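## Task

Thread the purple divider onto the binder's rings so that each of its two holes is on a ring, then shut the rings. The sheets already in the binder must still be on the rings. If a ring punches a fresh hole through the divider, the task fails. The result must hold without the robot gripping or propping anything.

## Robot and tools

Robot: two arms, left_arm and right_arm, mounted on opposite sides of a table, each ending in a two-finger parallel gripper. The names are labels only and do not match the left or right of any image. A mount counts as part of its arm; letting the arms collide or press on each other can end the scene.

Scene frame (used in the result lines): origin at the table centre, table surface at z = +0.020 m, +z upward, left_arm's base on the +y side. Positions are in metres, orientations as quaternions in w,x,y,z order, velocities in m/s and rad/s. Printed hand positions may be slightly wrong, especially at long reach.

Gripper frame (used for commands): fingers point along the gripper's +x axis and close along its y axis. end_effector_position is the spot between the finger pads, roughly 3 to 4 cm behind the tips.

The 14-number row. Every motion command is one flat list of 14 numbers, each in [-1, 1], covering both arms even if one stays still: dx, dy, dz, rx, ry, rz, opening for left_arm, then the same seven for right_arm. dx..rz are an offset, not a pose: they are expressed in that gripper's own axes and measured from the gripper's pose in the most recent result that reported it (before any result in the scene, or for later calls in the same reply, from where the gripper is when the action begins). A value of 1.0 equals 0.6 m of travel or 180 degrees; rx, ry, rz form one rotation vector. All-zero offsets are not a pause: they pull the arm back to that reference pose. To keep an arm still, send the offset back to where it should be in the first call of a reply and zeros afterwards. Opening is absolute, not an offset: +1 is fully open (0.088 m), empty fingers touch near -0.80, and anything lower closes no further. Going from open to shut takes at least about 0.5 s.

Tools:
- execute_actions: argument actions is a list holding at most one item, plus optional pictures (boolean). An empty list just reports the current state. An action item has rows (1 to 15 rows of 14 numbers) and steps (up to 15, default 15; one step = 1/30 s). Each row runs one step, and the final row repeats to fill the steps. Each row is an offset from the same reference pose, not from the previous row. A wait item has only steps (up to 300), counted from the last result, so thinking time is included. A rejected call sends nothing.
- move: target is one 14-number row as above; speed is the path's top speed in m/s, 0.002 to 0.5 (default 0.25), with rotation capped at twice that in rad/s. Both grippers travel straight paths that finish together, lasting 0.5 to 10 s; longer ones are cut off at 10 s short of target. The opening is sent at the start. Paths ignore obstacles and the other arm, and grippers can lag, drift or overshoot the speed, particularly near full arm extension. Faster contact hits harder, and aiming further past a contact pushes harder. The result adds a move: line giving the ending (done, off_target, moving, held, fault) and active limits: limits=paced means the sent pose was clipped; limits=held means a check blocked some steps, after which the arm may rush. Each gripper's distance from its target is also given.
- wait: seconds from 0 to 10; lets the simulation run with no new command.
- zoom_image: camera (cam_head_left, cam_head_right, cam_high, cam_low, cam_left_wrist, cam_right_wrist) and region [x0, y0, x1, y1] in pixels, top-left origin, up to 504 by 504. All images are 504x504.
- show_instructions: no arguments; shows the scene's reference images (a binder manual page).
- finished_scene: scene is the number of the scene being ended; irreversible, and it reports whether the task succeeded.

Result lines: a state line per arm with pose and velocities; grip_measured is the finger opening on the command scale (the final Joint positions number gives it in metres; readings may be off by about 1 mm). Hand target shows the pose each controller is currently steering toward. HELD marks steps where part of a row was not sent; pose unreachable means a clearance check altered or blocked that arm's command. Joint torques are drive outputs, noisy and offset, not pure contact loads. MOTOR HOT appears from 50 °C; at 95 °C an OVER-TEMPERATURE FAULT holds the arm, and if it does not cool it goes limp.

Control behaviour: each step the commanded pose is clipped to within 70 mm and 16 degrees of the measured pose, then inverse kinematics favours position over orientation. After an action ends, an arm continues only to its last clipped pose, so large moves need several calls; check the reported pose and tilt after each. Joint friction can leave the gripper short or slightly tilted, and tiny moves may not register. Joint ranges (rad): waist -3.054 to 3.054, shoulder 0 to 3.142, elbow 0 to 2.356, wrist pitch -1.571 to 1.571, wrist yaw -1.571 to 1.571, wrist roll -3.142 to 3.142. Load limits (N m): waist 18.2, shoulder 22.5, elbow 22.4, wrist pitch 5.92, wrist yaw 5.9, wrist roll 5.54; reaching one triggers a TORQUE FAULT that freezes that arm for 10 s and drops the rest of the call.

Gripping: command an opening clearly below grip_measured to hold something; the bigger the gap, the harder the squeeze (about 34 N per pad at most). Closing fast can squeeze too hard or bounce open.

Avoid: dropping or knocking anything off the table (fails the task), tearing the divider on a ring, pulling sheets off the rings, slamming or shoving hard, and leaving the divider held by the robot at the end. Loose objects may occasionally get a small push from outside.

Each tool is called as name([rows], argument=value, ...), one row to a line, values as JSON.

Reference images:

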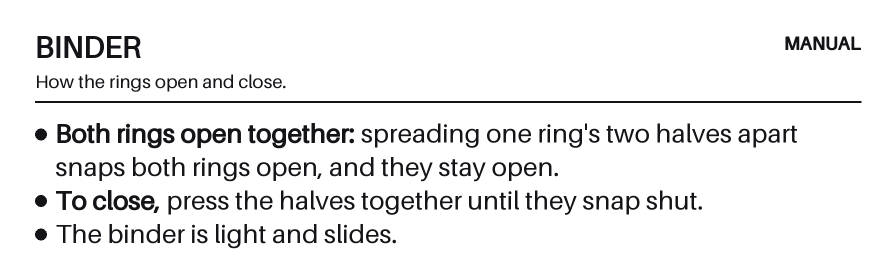

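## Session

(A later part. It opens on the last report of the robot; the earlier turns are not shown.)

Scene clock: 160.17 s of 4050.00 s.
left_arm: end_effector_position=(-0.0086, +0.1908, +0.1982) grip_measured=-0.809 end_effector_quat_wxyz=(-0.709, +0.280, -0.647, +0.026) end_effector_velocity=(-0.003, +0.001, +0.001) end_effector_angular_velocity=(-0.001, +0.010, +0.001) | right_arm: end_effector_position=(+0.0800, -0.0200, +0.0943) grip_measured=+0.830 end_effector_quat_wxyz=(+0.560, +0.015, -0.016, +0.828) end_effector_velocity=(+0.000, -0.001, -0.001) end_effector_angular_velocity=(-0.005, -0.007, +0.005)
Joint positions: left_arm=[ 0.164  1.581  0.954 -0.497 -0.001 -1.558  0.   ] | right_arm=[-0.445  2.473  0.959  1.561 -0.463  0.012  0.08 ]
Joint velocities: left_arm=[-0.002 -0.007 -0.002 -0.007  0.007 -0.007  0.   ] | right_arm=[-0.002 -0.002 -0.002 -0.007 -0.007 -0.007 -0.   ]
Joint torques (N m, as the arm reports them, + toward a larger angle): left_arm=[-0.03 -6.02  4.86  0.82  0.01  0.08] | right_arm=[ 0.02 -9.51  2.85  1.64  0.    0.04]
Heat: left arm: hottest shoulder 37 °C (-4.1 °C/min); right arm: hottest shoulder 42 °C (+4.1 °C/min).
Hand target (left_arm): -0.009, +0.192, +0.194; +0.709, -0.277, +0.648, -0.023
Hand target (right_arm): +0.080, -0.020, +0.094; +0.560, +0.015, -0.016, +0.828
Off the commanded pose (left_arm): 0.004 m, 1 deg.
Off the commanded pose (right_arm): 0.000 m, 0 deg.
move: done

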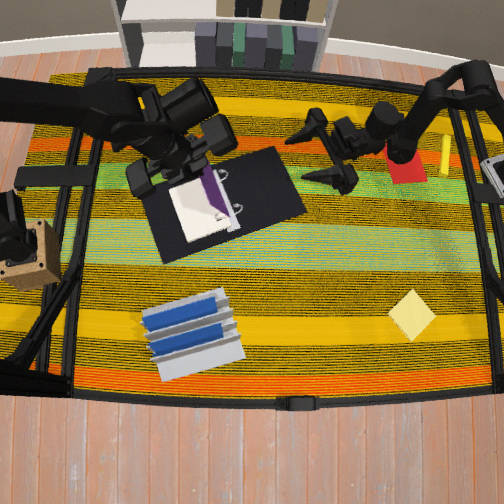

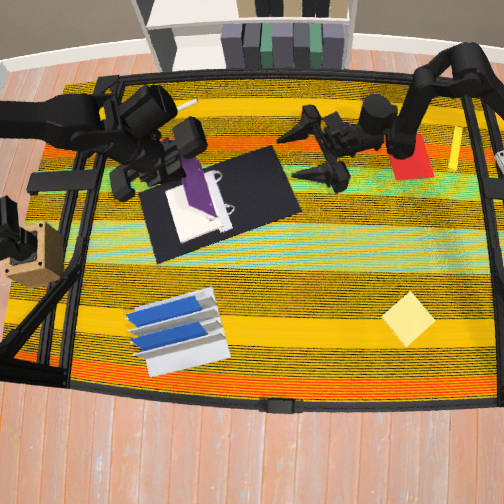

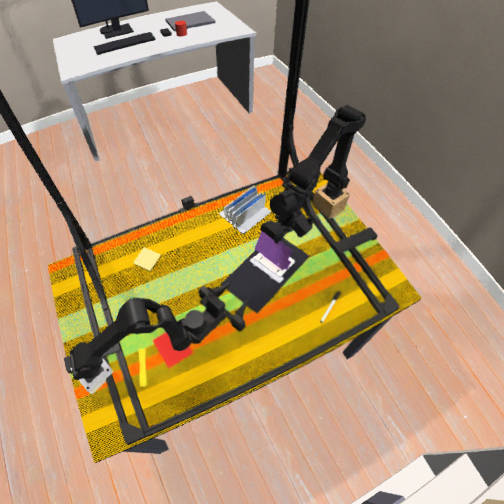

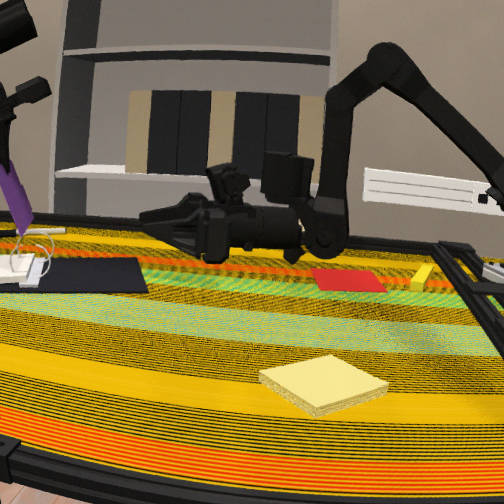

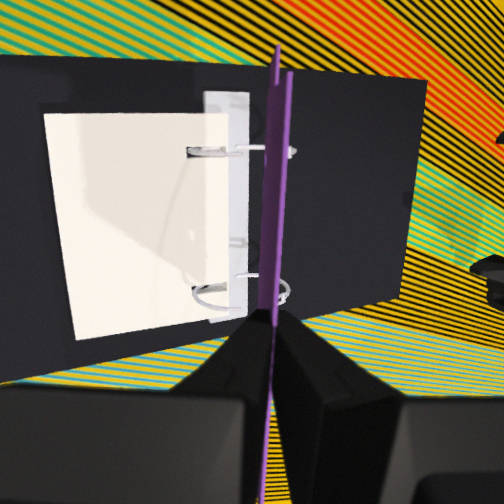

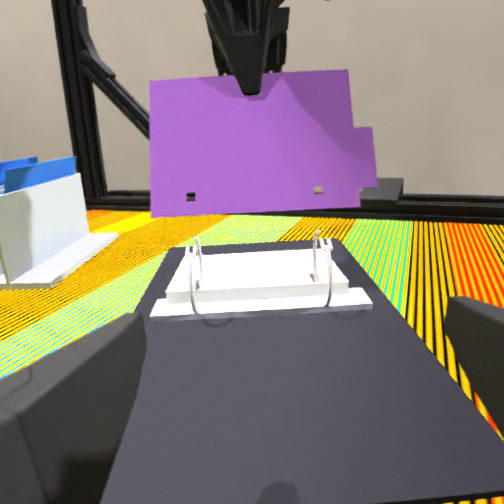

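move(target=[0.047,0.01,0.001,-0.014,0,0,-0.95,0,0,0,0,0,0,0.83], speed=0.04)

zoom_image(camera="cam_left_wrist", region=[150, 90, 370, 320])

zoom_image(camera="cam_right_wrist", region=[150, 170, 380, 320])

zoom_image(camera="cam_low", region=[0, 190, 100, 300])

Scene clock: 166.80 s of 4050.00 s.
left_arm: end_effector_position=(-0.0055, +0.1827, +0.1741) grip_measured=-0.810 end_effector_quat_wxyz=(-0.703, +0.297, -0.646, +0.018) end_effector_velocity=(+0.001, +0.004, -0.002) end_effector_angular_velocity=(+0.015, -0.005, +0.027) | right_arm: end_effector_position=(+0.0800, -0.0200, +0.0943) grip_measured=+0.830 end_effector_quat_wxyz=(+0.560, +0.015, -0.016, +0.828) end_effector_velocity=(-0.002, -0.001, -0.004) end_effector_angular_velocity=(-0.019, -0.006, +0.019)
Joint positions: left_arm=[ 0.164  1.65   0.917 -0.381 -0.001 -1.596  0.   ] | right_arm=[-0.445  2.473  0.959  1.561 -0.463  0.012  0.08 ]
Joint velocities: left_arm=[-0.002 -0.002 -0.007 -0.007 -0.022 -0.022  0.   ] | right_arm=[-0.002 -0.002 -0.002 -0.022 -0.022 -0.007 -0.   ]
Joint torques (N m, as the arm reports them, + toward a larger angle): left_arm=[ 0.22 -6.24  4.59  0.8   0.03 -0.07] | right_arm=[ 0.03 -9.5   2.89  1.64  0.    0.04]
Heat: left arm: hottest shoulder 36 °C (-5.1 °C/min); right arm: hottest shoulder 42 °C (+2.0 °C/min).
Hand target (left_arm): -0.006, +0.185, +0.170; +0.702, -0.296, +0.647, -0.012
Hand target (right_arm): +0.080, -0.020, +0.094; +0.560, +0.015, -0.016, +0.828
Off the commanded pose (left_arm): 0.004 m, 1 deg.
Off the commanded pose (right_arm): 0.000 m, 0 deg.
move: done

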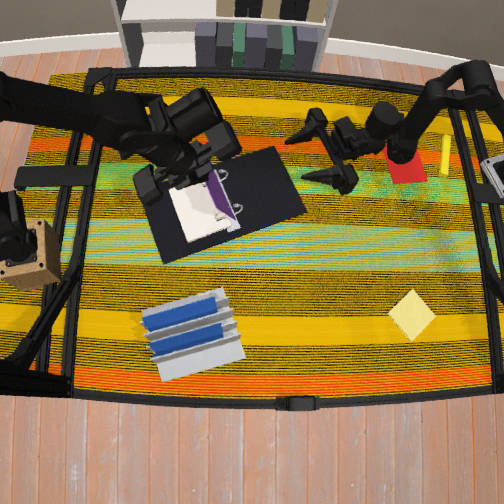

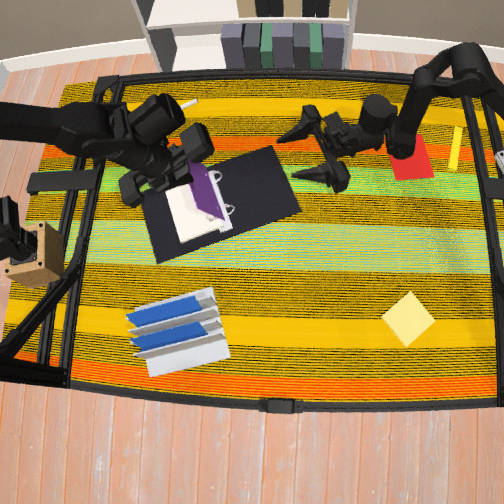

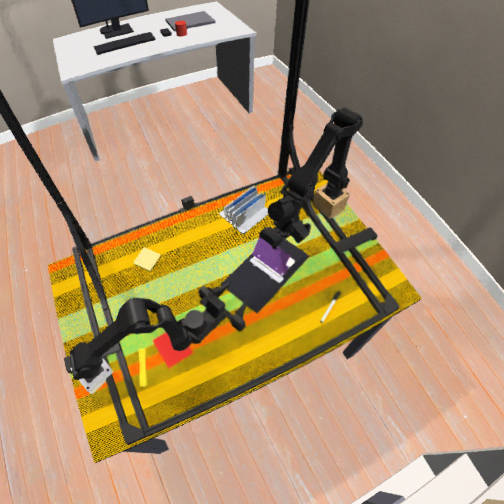

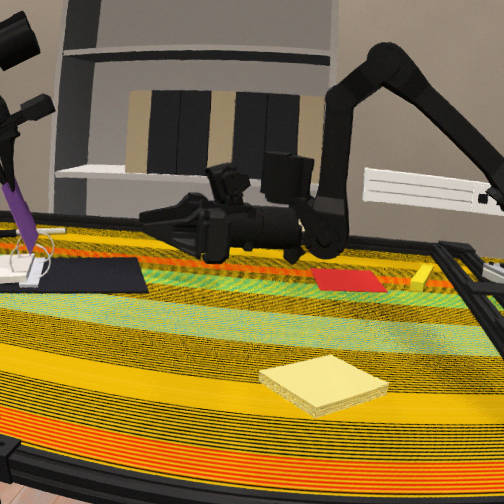

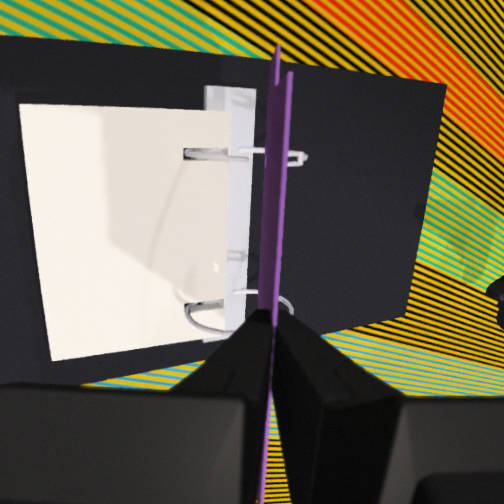

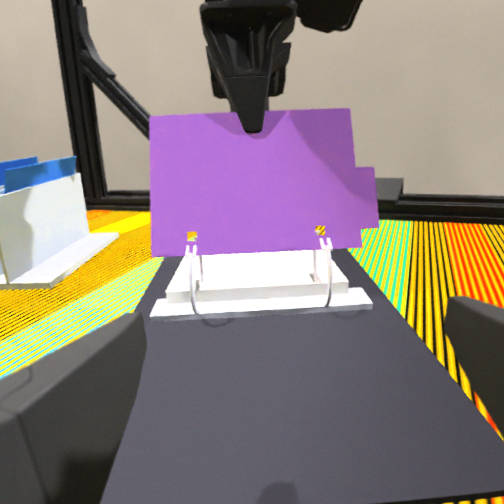

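Region (150, 90, 370, 320) of cam_left_wrist's 504x504 image, scaled by 2.191, with more detail than that image has; it fills the left 482 columns of this view, and the rest is white.

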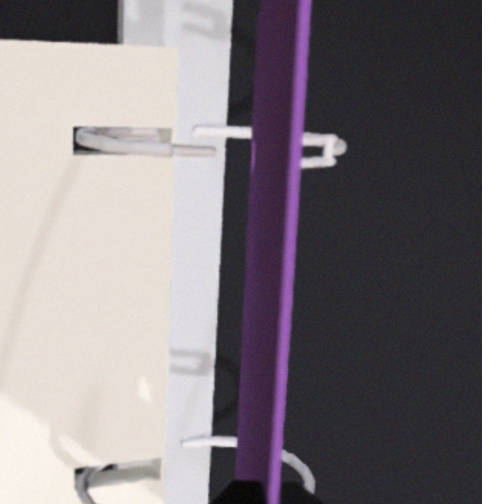

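Region (150, 170, 380, 320) of cam_right_wrist's 504x504 image, scaled by 2.191, with more detail than that image has; it fills the top 329 rows of this view, and the rest is white.

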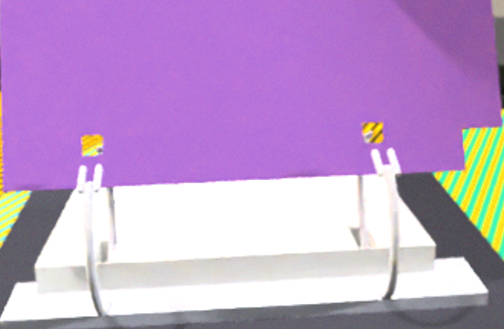

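Region (0, 190, 100, 300) of cam_low's 504x504 image, scaled by 4.582, with more detail than that image has; it fills the left 458 columns of this view, and the rest is white.

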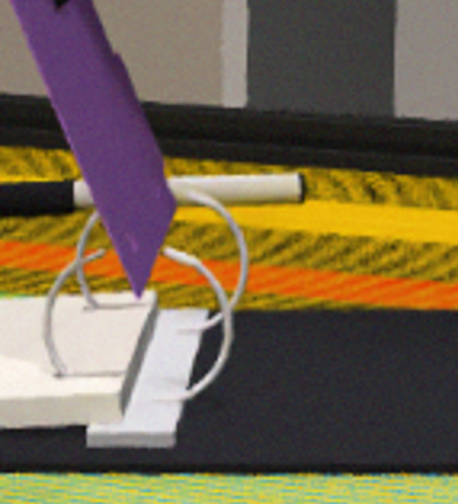

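move(target=[0.004,0.012,0.002,0,0,0,-0.95,0,0,0,0,0,0,0.83], speed=0.02)

zoom_image(camera="cam_left_wrist", region=[150, 90, 370, 320])

zoom_image(camera="cam_right_wrist", region=[150, 170, 380, 320])

Scene clock: 172.80 s of 4050.00 s.
left_arm: end_effector_position=(-0.0067, +0.1864, +0.1680) grip_measured=-0.809 end_effector_quat_wxyz=(-0.703, +0.296, -0.646, +0.016) end_effector_velocity=(-0.001, +0.003, -0.002) end_effector_angular_velocity=(+0.013, +0.001, +0.007) | right_arm: end_effector_position=(+0.0800, -0.0200, +0.0943) grip_measured=+0.830 end_effector_quat_wxyz=(+0.560, +0.015, -0.016, +0.828) end_effector_velocity=(-0.002, -0.001, -0.003) end_effector_angular_velocity=(-0.004, -0.020, +0.009)
Joint positions: left_arm=[ 0.165  1.651  0.891 -0.36  -0.001 -1.596  0.   ] | right_arm=[-0.445  2.473  0.959  1.561 -0.463  0.012  0.08 ]
Joint velocities: left_arm=[-0.002 -0.002 -0.007 -0.007 -0.007 -0.007  0.   ] | right_arm=[ 0.002  0.002 -0.002 -0.007 -0.007 -0.022  0.   ]
Joint torques (N m, as the arm reports them, + toward a larger angle): left_arm=[ 0.36 -8.2   4.39  0.8   0.06  0.17] | right_arm=[ 0.03 -9.51  2.87  1.64  0.01  0.04]
Heat: left arm: hottest shoulder 36 °C (-5.0 °C/min); right arm: hottest shoulder 42 °C (+3.0 °C/min).
Hand target (left_arm): -0.006, +0.188, +0.169; +0.703, -0.297, +0.646, -0.018
Hand target (right_arm): +0.080, -0.020, +0.094; +0.560, +0.015, -0.016, +0.828
Off the commanded pose (left_arm): 0.002 m, 0 deg.
Off the commanded pose (right_arm): 0.000 m, 0 deg.
move: done

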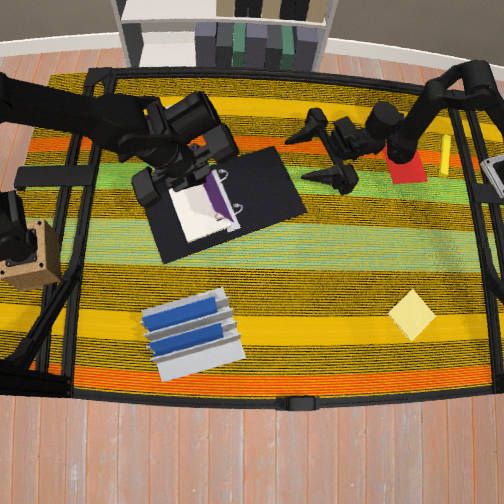

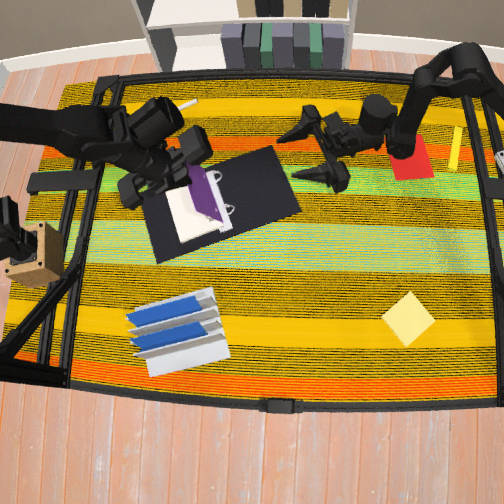

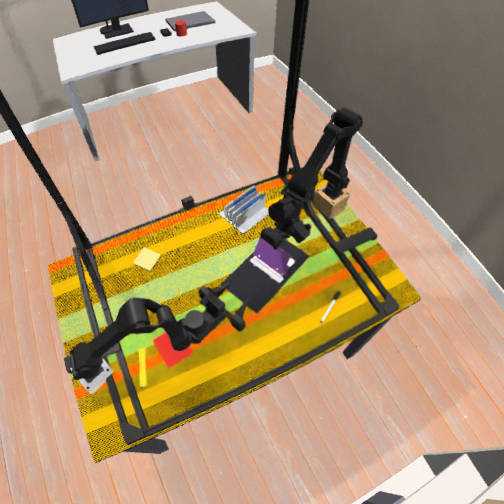

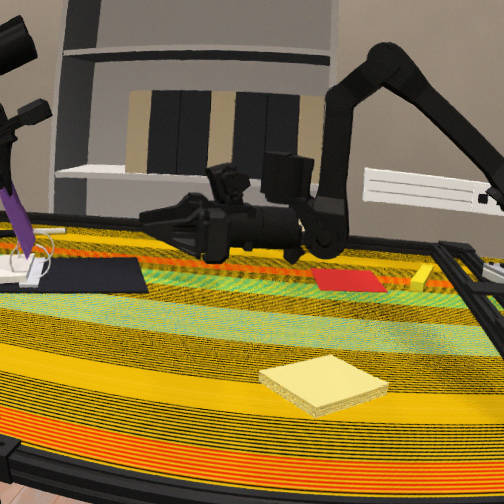

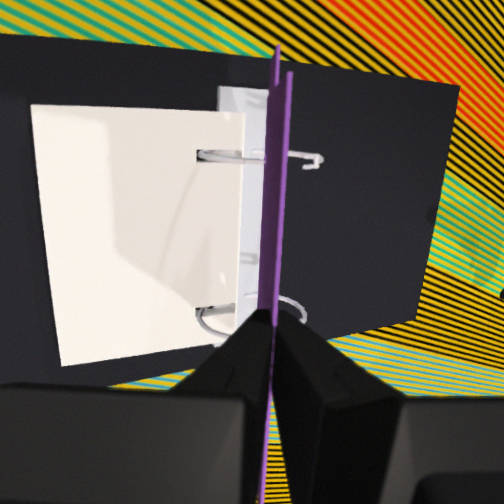

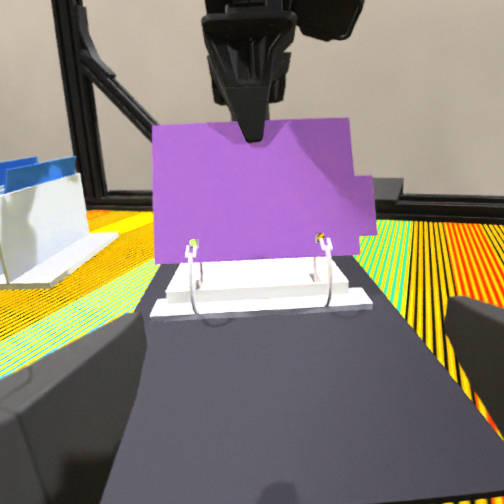

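Region (150, 90, 370, 320) of cam_left_wrist's 504x504 image, scaled by 2.191, with more detail than that image has; it fills the left 482 columns of this view, and the rest is white.

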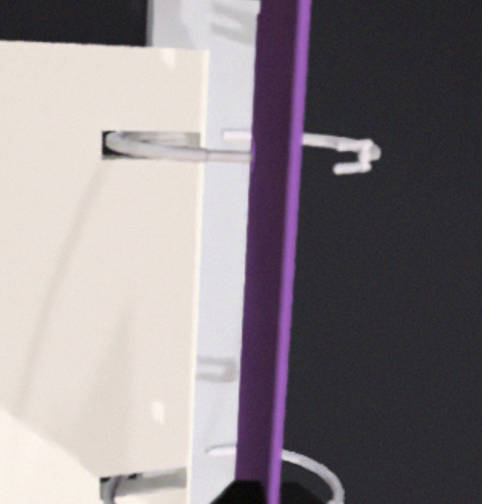

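Region (150, 170, 380, 320) of cam_right_wrist's 504x504 image, scaled by 2.191, with more detail than that image has; it fills the top 329 rows of this view, and the rest is white.

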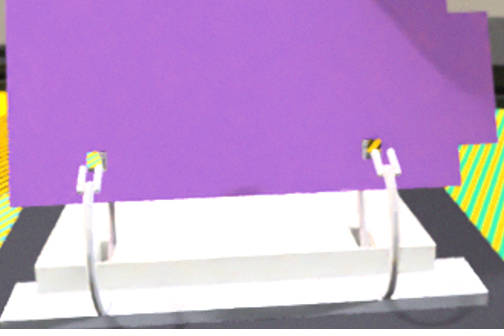

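move(target=[-0.011,-0.004,0.002,0,0,-0.005,-0.95,0,0,0,0,0,0,0.83], speed=0.02)

zoom_image(camera="cam_right_wrist", region=[150, 170, 380, 320])

Scene clock: 183.90 s of 4050.00 s.
left_arm: end_effector_position=(-0.0066, +0.1872, +0.1717) grip_measured=-0.809 end_effector_quat_wxyz=(-0.703, +0.298, -0.645, +0.018) end_effector_velocity=(-0.001, +0.002, -0.001) end_effector_angular_velocity=(+0.008, -0.000, +0.007) | right_arm: end_effector_position=(+0.0800, -0.0200, +0.0943) grip_measured=+0.830 end_effector_quat_wxyz=(+0.560, +0.015, -0.016, +0.828) end_effector_velocity=(+0.002, +0.000, -0.004) end_effector_angular_velocity=(-0.014, -0.018, -0.011)
Joint positions: left_arm=[ 0.166  1.637  0.89  -0.365 -0.001 -1.596  0.   ] | right_arm=[-0.445  2.473  0.959  1.561 -0.463  0.012  0.08 ]
Joint velocities: left_arm=[-0.002 -0.002 -0.002 -0.007 -0.007 -0.007  0.   ] | right_arm=[-0.002 -0.002 -0.002 -0.022  0.007 -0.022 -0.   ]
Joint torques (N m, as the arm reports them, + toward a larger angle): left_arm=[ 0.31 -8.44  5.25  0.53  0.06  0.16] | right_arm=[ 0.01 -9.49  2.87  1.64  0.01  0.04]
Heat: left arm: hottest shoulder 36 °C (-4.0 °C/min); right arm: hottest shoulder 42 °C (+2.0 °C/min).
Hand target (left_arm): -0.006, +0.187, +0.175; +0.703, -0.301, +0.644, -0.021
Hand target (right_arm): +0.080, -0.020, +0.094; +0.560, +0.015, -0.016, +0.828
Off the commanded pose (left_arm): 0.003 m, 0 deg.
Off the commanded pose (right_arm): 0.000 m, 0 deg.
move: done

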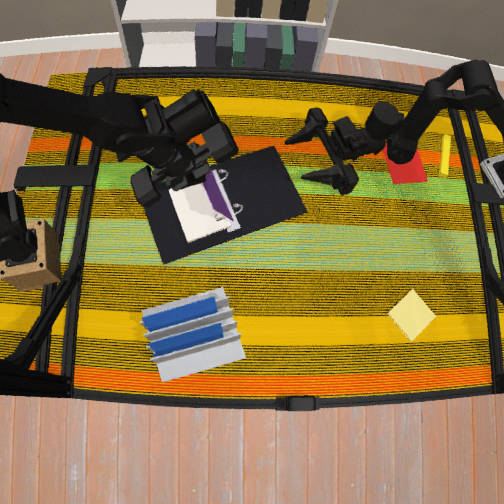

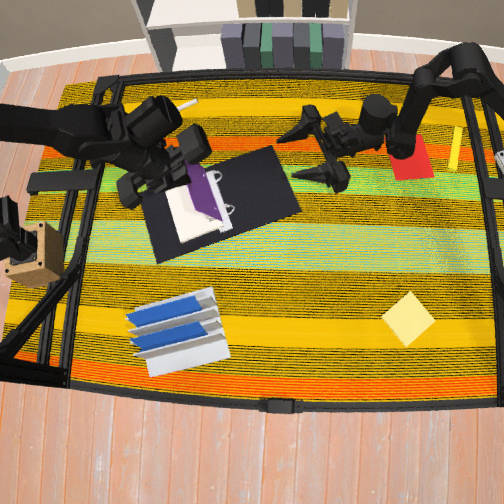

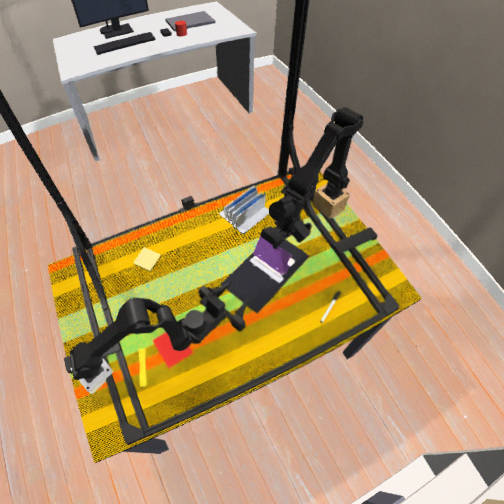

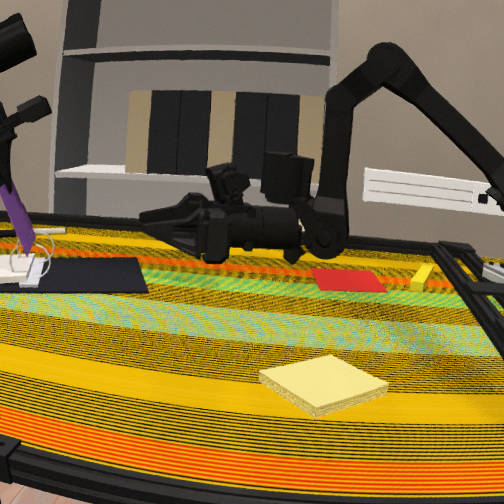

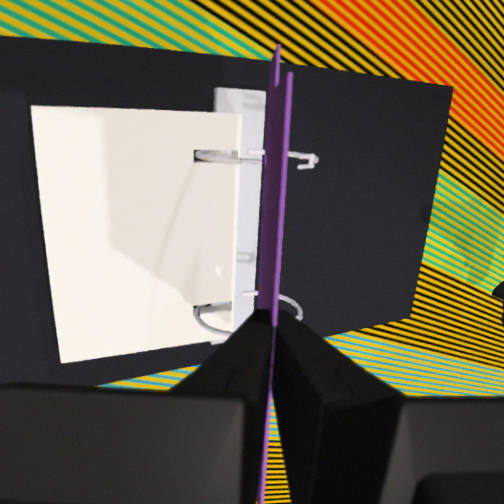

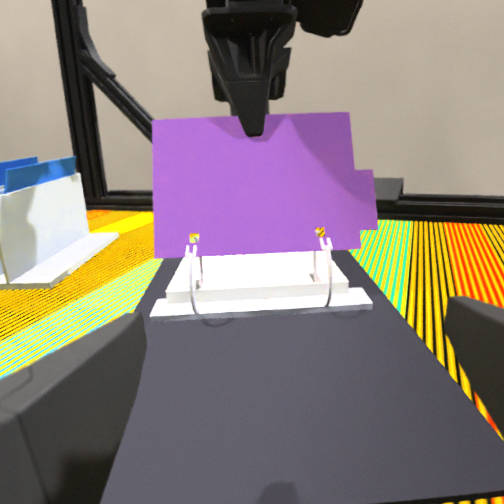

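Region (150, 170, 380, 320) of cam_right_wrist's 504x504 image, scaled by 2.191, with more detail than that image has; it fills the top 329 rows of this view, and the rest is white.

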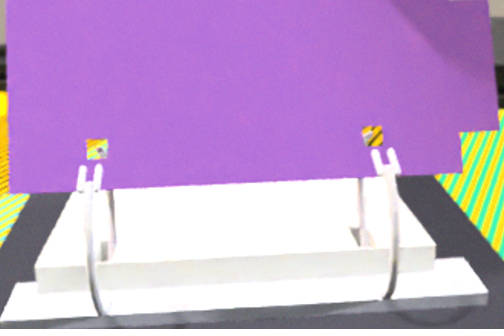

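move(target=[-0.001,0.011,0,0,0,0.011,-0.95,0,0,0,0,0,0,0.83], speed=0.01)

zoom_image(camera="cam_right_wrist", region=[150, 170, 380, 320])

Scene clock: 188.70 s of 4050.00 s.
left_arm: end_effector_position=(-0.0092, +0.1940, +0.1682) grip_measured=-0.810 end_effector_quat_wxyz=(-0.704, +0.286, -0.650, +0.005) end_effector_velocity=(-0.002, +0.001, +0.001) end_effector_angular_velocity=(-0.004, +0.015, +0.015) | right_arm: end_effector_position=(+0.0800, -0.0200, +0.0943) grip_measured=+0.830 end_effector_quat_wxyz=(+0.560, +0.015, -0.016, +0.828) end_effector_velocity=(+0.000, +0.000, +0.000) end_effector_angular_velocity=(+0.000, -0.007, +0.005)
Joint positions: left_arm=[ 0.166  1.637  0.89  -0.402 -0.001 -1.596  0.   ] | right_arm=[-0.445  2.473  0.959  1.561 -0.463  0.012  0.08 ]
Joint velocities: left_arm=[-0.002 -0.007 -0.002 -0.007  0.007 -0.022  0.   ] | right_arm=[-0.002 -0.002  0.002 -0.007 -0.007 -0.007 -0.   ]
Joint torques (N m, as the arm reports them, + toward a larger angle): left_arm=[-0.03 -6.75  5.78  0.55  0.03  0.06] | right_arm=[ 0.02 -9.5   2.86  1.64  0.01  0.04]
Heat: left arm: hottest shoulder 36 °C (-3.0 °C/min); right arm: hottest shoulder 43 °C (+3.0 °C/min).
Hand target (left_arm): -0.009, +0.193, +0.169; +0.703, -0.287, +0.650, -0.006
Hand target (right_arm): +0.080, -0.020, +0.094; +0.560, +0.015, -0.016, +0.828
Off the commanded pose (left_arm): 0.002 m, 0 deg.
Off the commanded pose (right_arm): 0.000 m, 0 deg.
move: done

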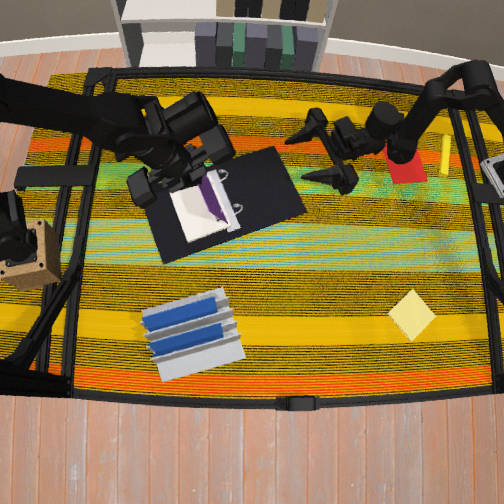

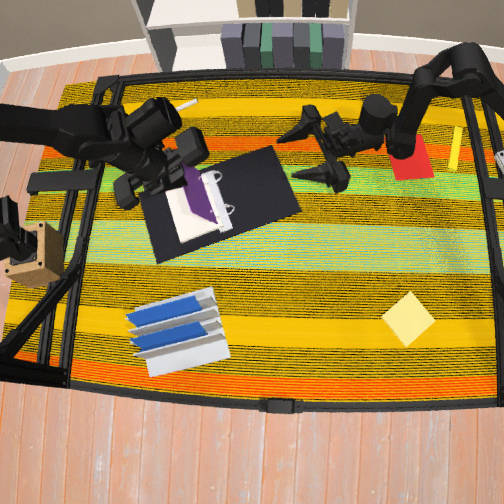

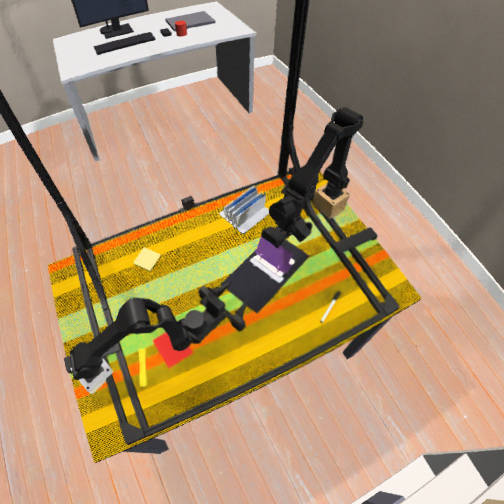

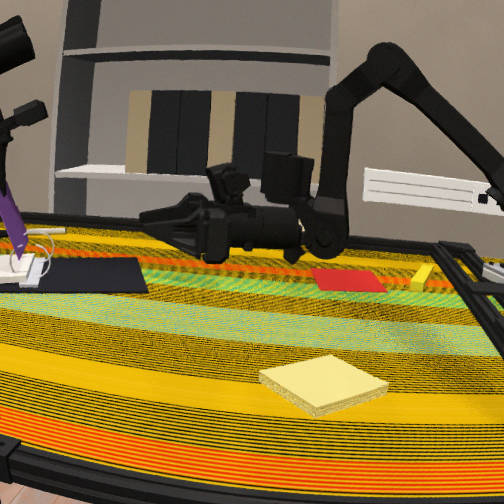

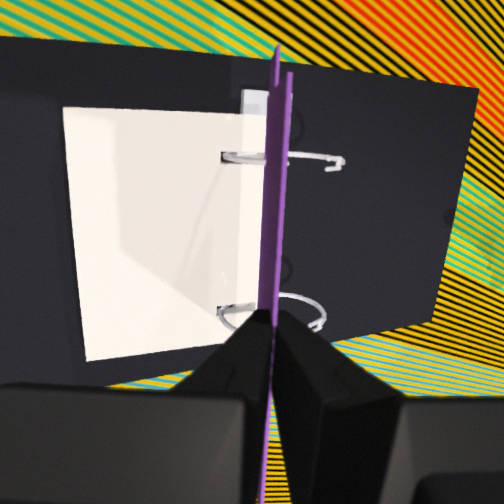

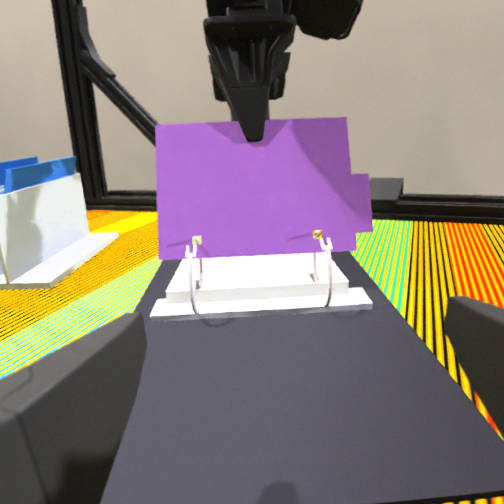

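Region (150, 170, 380, 320) of cam_right_wrist's 504x504 image, scaled by 2.191, with more detail than that image has; it fills the top 329 rows of this view, and the rest is white.

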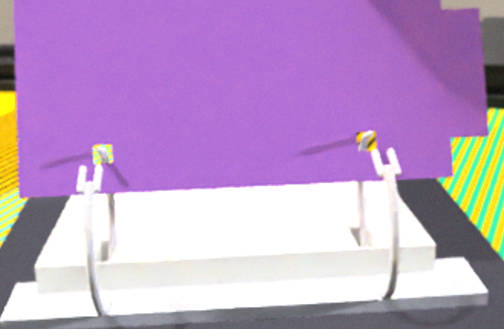

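move(target=[0.04,0.1,0,0,0,-0.17,-0.5,0,0,0,0,0,0,0.83], speed=0.12)

Scene clock: 193.70 s of 4050.00 s.
left_arm: end_effector_position=(-0.0266, +0.2340, +0.1231) grip_measured=-0.500 end_effector_quat_wxyz=(+0.676, -0.448, +0.553, -0.192) end_effector_velocity=(+0.001, +0.002, -0.001) end_effector_angular_velocity=(-0.008, -0.001, +0.013) | right_arm: end_effector_position=(+0.0800, -0.0200, +0.0941) grip_measured=+0.830 end_effector_quat_wxyz=(+0.560, +0.015, -0.016, +0.828) end_effector_velocity=(+0.000, -0.001, -0.001) end_effector_angular_velocity=(-0.005, -0.007, +0.005)
Joint positions: left_arm=[ 0.153  1.677  0.177  0.887 -0.02  -1.599  0.015] | right_arm=[-0.445  2.474  0.959  1.561 -0.463  0.012  0.08 ]
Joint velocities: left_arm=[ 0.002  0.017 -0.012  0.037 -0.007 -0.007 -0.   ] | right_arm=[-0.002 -0.002 -0.002 -0.007 -0.007 -0.007 -0.   ]
Joint torques (N m, as the arm reports them, + toward a larger angle): left_arm=[-0.33 -3.97  2.51  1.45 -0.15 -0.05] | right_arm=[ 0.02 -9.5   2.86  1.64  0.01  0.04]
Heat: left arm: hottest shoulder 36 °C (-3.1 °C/min); right arm: hottest shoulder 43 °C (+3.1 °C/min).
Hand target (left_arm): -0.027, +0.235, +0.122; +0.676, -0.448, +0.553, -0.190
Hand target (right_arm): +0.080, -0.020, +0.094; +0.560, +0.015, -0.016, +0.828
Off the commanded pose (left_arm): 0.002 m, 0 deg.
Off the commanded pose (right_arm): 0.000 m, 0 deg.
move: done

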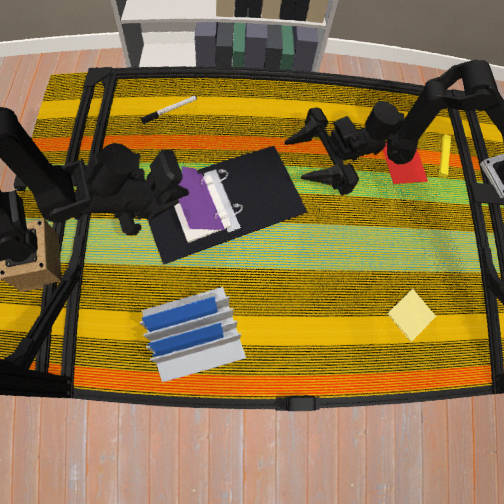

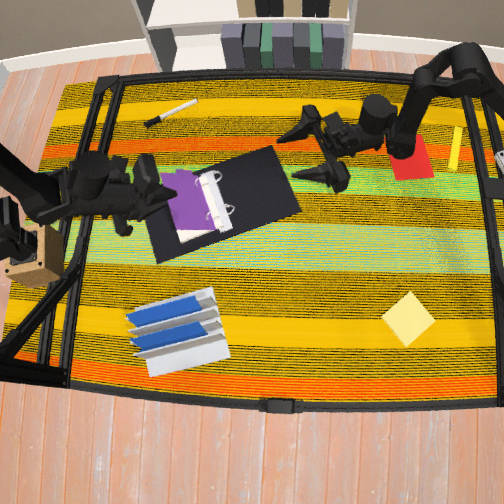

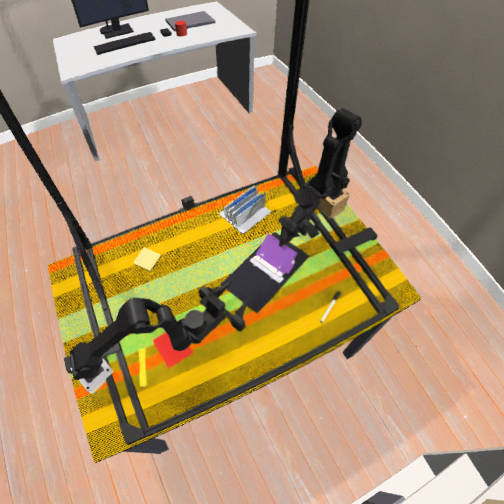

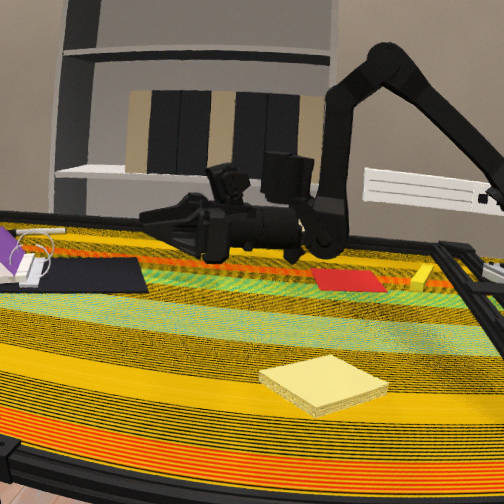

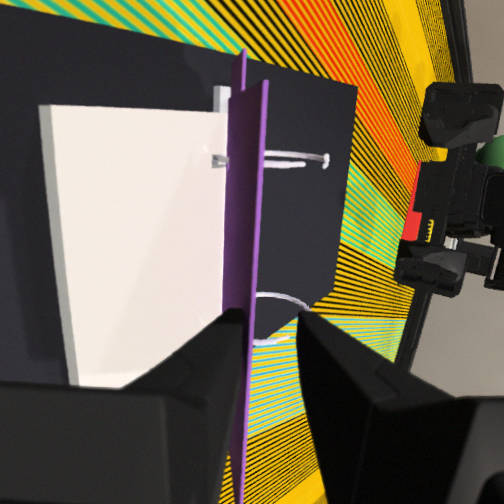

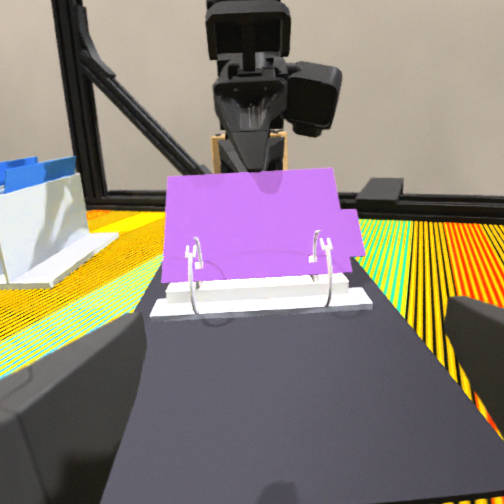

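execute_actions([
  {"rows":[[0,0,0,0,0,0,-0.4,-0.01,0,0.01,0,0,0,0.83],[0,0,0,0,0,0,-0.3,-0.02,0,0.02,0,0,0,0.83],[0,0,0,0,0,0,-0.2,-0.03,0,0.03,0,0.01,0,0.83],[0,0,0,0,0,0,-0.1,-0.04,0,0.04,0,0.02,0,0.83],[0,0,0,0,0,0,0,-0.05,0,0.05,0,0.03,0,0.83],[0,0,0,0,0,0,0.1,-0.06,0,0.06,0,0.04,0,0.83],[0,0,0,0,0,0,0.2,-0.07,0,0.07,0,0.05,0,0.83],[0,0,0,0,0,0,0.3,-0.08,0,0.08,0,0.05,0,0.83],[0,0,0,0,0,0,0.4,-0.09,0,0.09,0,0.05,0,0.83],[0,0,0,0,0,0,0.5,-0.1,0,0.1,0,0.05,0,0.83],[0,0,0,0,0,0,0.6,-0.1,0,0.1,0,0.05,0,0.83],[0,0,0,0,0,0,0.7,-0.1,0,0.1,0,0.05,0,0.83],[0,0,0,0,0,0,0.8,-0.1,0,0.1,0,0.05,0,0.83]]},
], pictures=false)

move(target=[-0.03,0,0,0,0,0.305,0.8,0,0,0,0,0,0,0.83])

Scene clock: 200.57 s of 4050.00 s.
left_arm: end_effector_position=(-0.0267, +0.2342, +0.1228) grip_measured=+0.714 end_effector_quat_wxyz=(+0.676, -0.448, +0.553, -0.192) end_effector_velocity=(-0.000, +0.002, -0.001) end_effector_angular_velocity=(+0.006, +0.004, +0.008) | right_arm: end_effector_position=(+0.1033, -0.0742, +0.1531) grip_measured=+0.830 end_effector_quat_wxyz=(+0.561, -0.042, +0.021, +0.826) end_effector_velocity=(+0.002, -0.033, -0.010) end_effector_angular_velocity=(-0.180, -0.023, +0.016)
Joint positions: left_arm=[ 0.153  1.679  0.177  0.888 -0.02  -1.599  0.074] | right_arm=[-0.529  2.026  0.685  1.232 -0.538 -0.069  0.08 ]
Joint velocities: left_arm=[-0.002 -0.002 -0.002 -0.007 -0.007 -0.007  0.055] | right_arm=[-0.027 -0.188 -0.11  -0.286 -0.037 -0.066 -0.   ]
Joint torques (N m, as the arm reports them, + toward a larger angle): left_arm=[ 0.01 -4.76  3.01  1.02  0.01  0.07] | right_arm=[ 0.02 -8.48  2.75  1.38 -0.09 -0.05]
Heat: left arm: hottest shoulder 35 °C (-3.0 °C/min); right arm: hottest shoulder 43 °C (+2.0 °C/min).
Hand target (left_arm): -0.027, +0.234, +0.123; +0.676, -0.448, +0.552, -0.192
Hand target (right_arm): +0.103, -0.079, +0.151; +0.559, -0.049, +0.028, +0.827
Off the commanded pose (left_arm): 0.000 m, 0 deg.
Off the commanded pose (right_arm): 0.004 m, 1 deg.
Steps of this call (steps 1 to 90: nothing new was sent; then 3.37 s passed at rest; steps 91 to 105: all 15 steps of this action). Readings (end_effector_position):
91: left_arm (-0.0266, +0.2340, +0.1231) | right_arm (+0.0801, -0.0208, +0.0942)
92: left_arm (-0.0266, +0.2340, +0.1231) | right_arm (+0.0803, -0.0232, +0.0949)
94: left_arm (-0.0266, +0.2341, +0.1231) | right_arm (+0.0819, -0.0322, +0.0966)
98: left_arm (-0.0266, +0.2342, +0.1229) | right_arm (+0.0910, -0.0528, +0.1185)
105: the state above

Scene clock: 203.30 s of 4050.00 s.
left_arm: end_effector_position=(-0.0336, +0.2505, +0.1321) grip_measured=+0.800 end_effector_quat_wxyz=(-0.692, +0.142, -0.694, -0.143) end_effector_velocity=(-0.001, -0.003, -0.000) end_effector_angular_velocity=(-0.009, +0.004, +0.020) | right_arm: end_effector_position=(+0.1024, -0.0775, +0.1488) grip_measured=+0.830 end_effector_quat_wxyz=(+0.559, -0.049, +0.030, +0.827) end_effector_velocity=(-0.000, -0.001, -0.001) end_effector_angular_velocity=(+0.001, -0.018, +0.007)
Joint positions: left_arm=[ 0.163  1.773  0.97  -0.77   0.002 -1.595  0.078] | right_arm=[-0.529  2.019  0.674  1.211 -0.542 -0.074  0.08 ]
Joint velocities: left_arm=[-0.002  0.002  0.002  0.007  0.007 -0.022 -0.   ] | right_arm=[-0.002 -0.002 -0.002 -0.007 -0.007 -0.022 -0.   ]
Joint torques (N m, as the arm reports them, + toward a larger angle): left_arm=[ 0.32 -6.1   5.69 -0.14  0.15  0.17] | right_arm=[ 0.02 -7.72  3.83  1.66 -0.05  0.04]
Heat: left arm: hottest shoulder 35 °C (-3.0 °C/min); right arm: hottest shoulder 43 °C (+2.0 °C/min).
Hand target (left_arm): -0.032, +0.248, +0.133; +0.691, -0.142, +0.695, +0.142
Hand target (right_arm): +0.102, -0.078, +0.149; +0.559, -0.049, +0.030, +0.827
Off the commanded pose (left_arm): 0.003 m, 1 deg.
Off the commanded pose (right_arm): 0.000 m, 0 deg.
move: done

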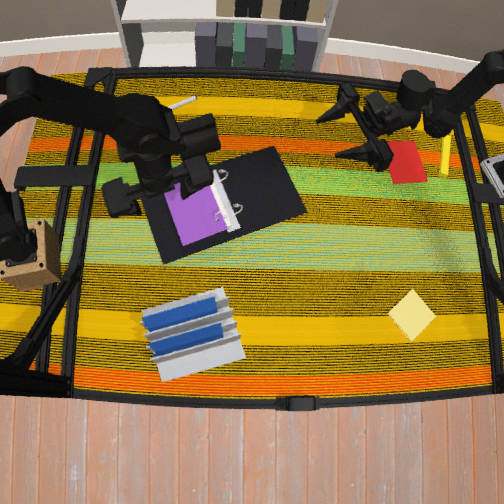

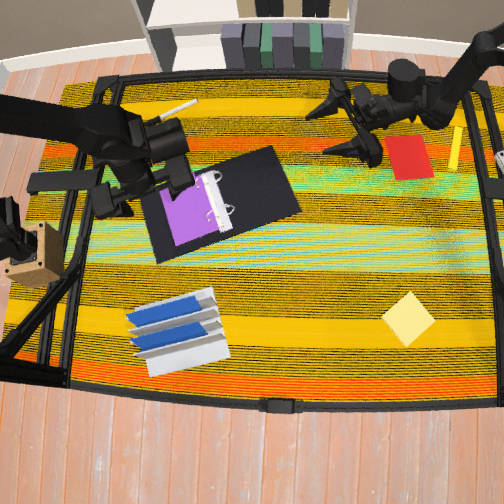

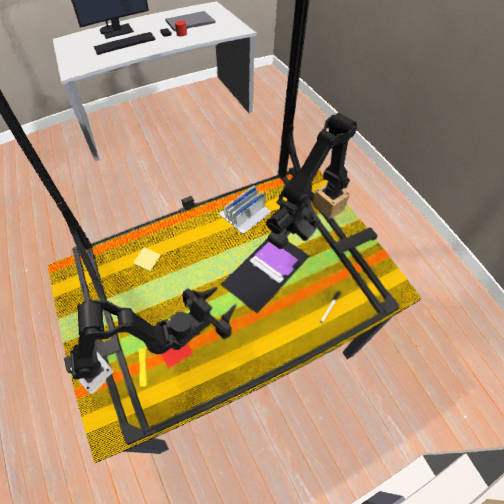

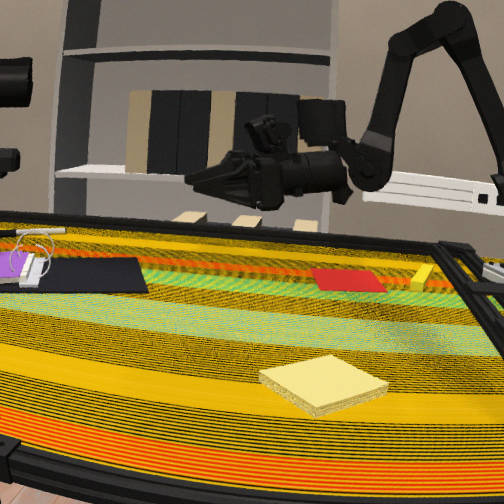

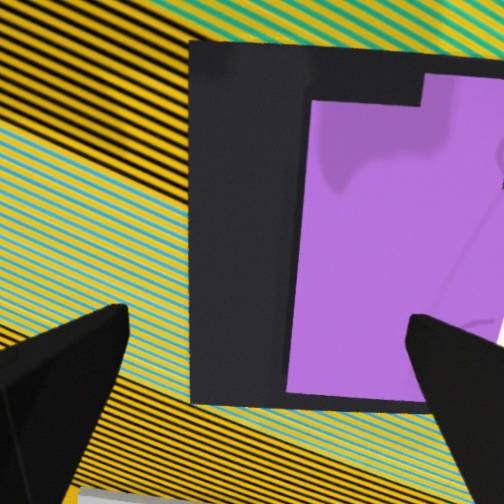

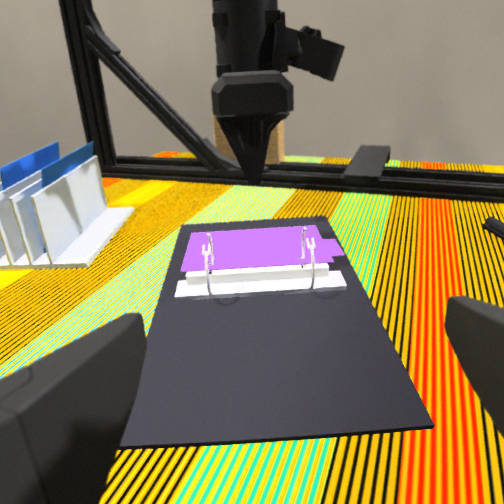

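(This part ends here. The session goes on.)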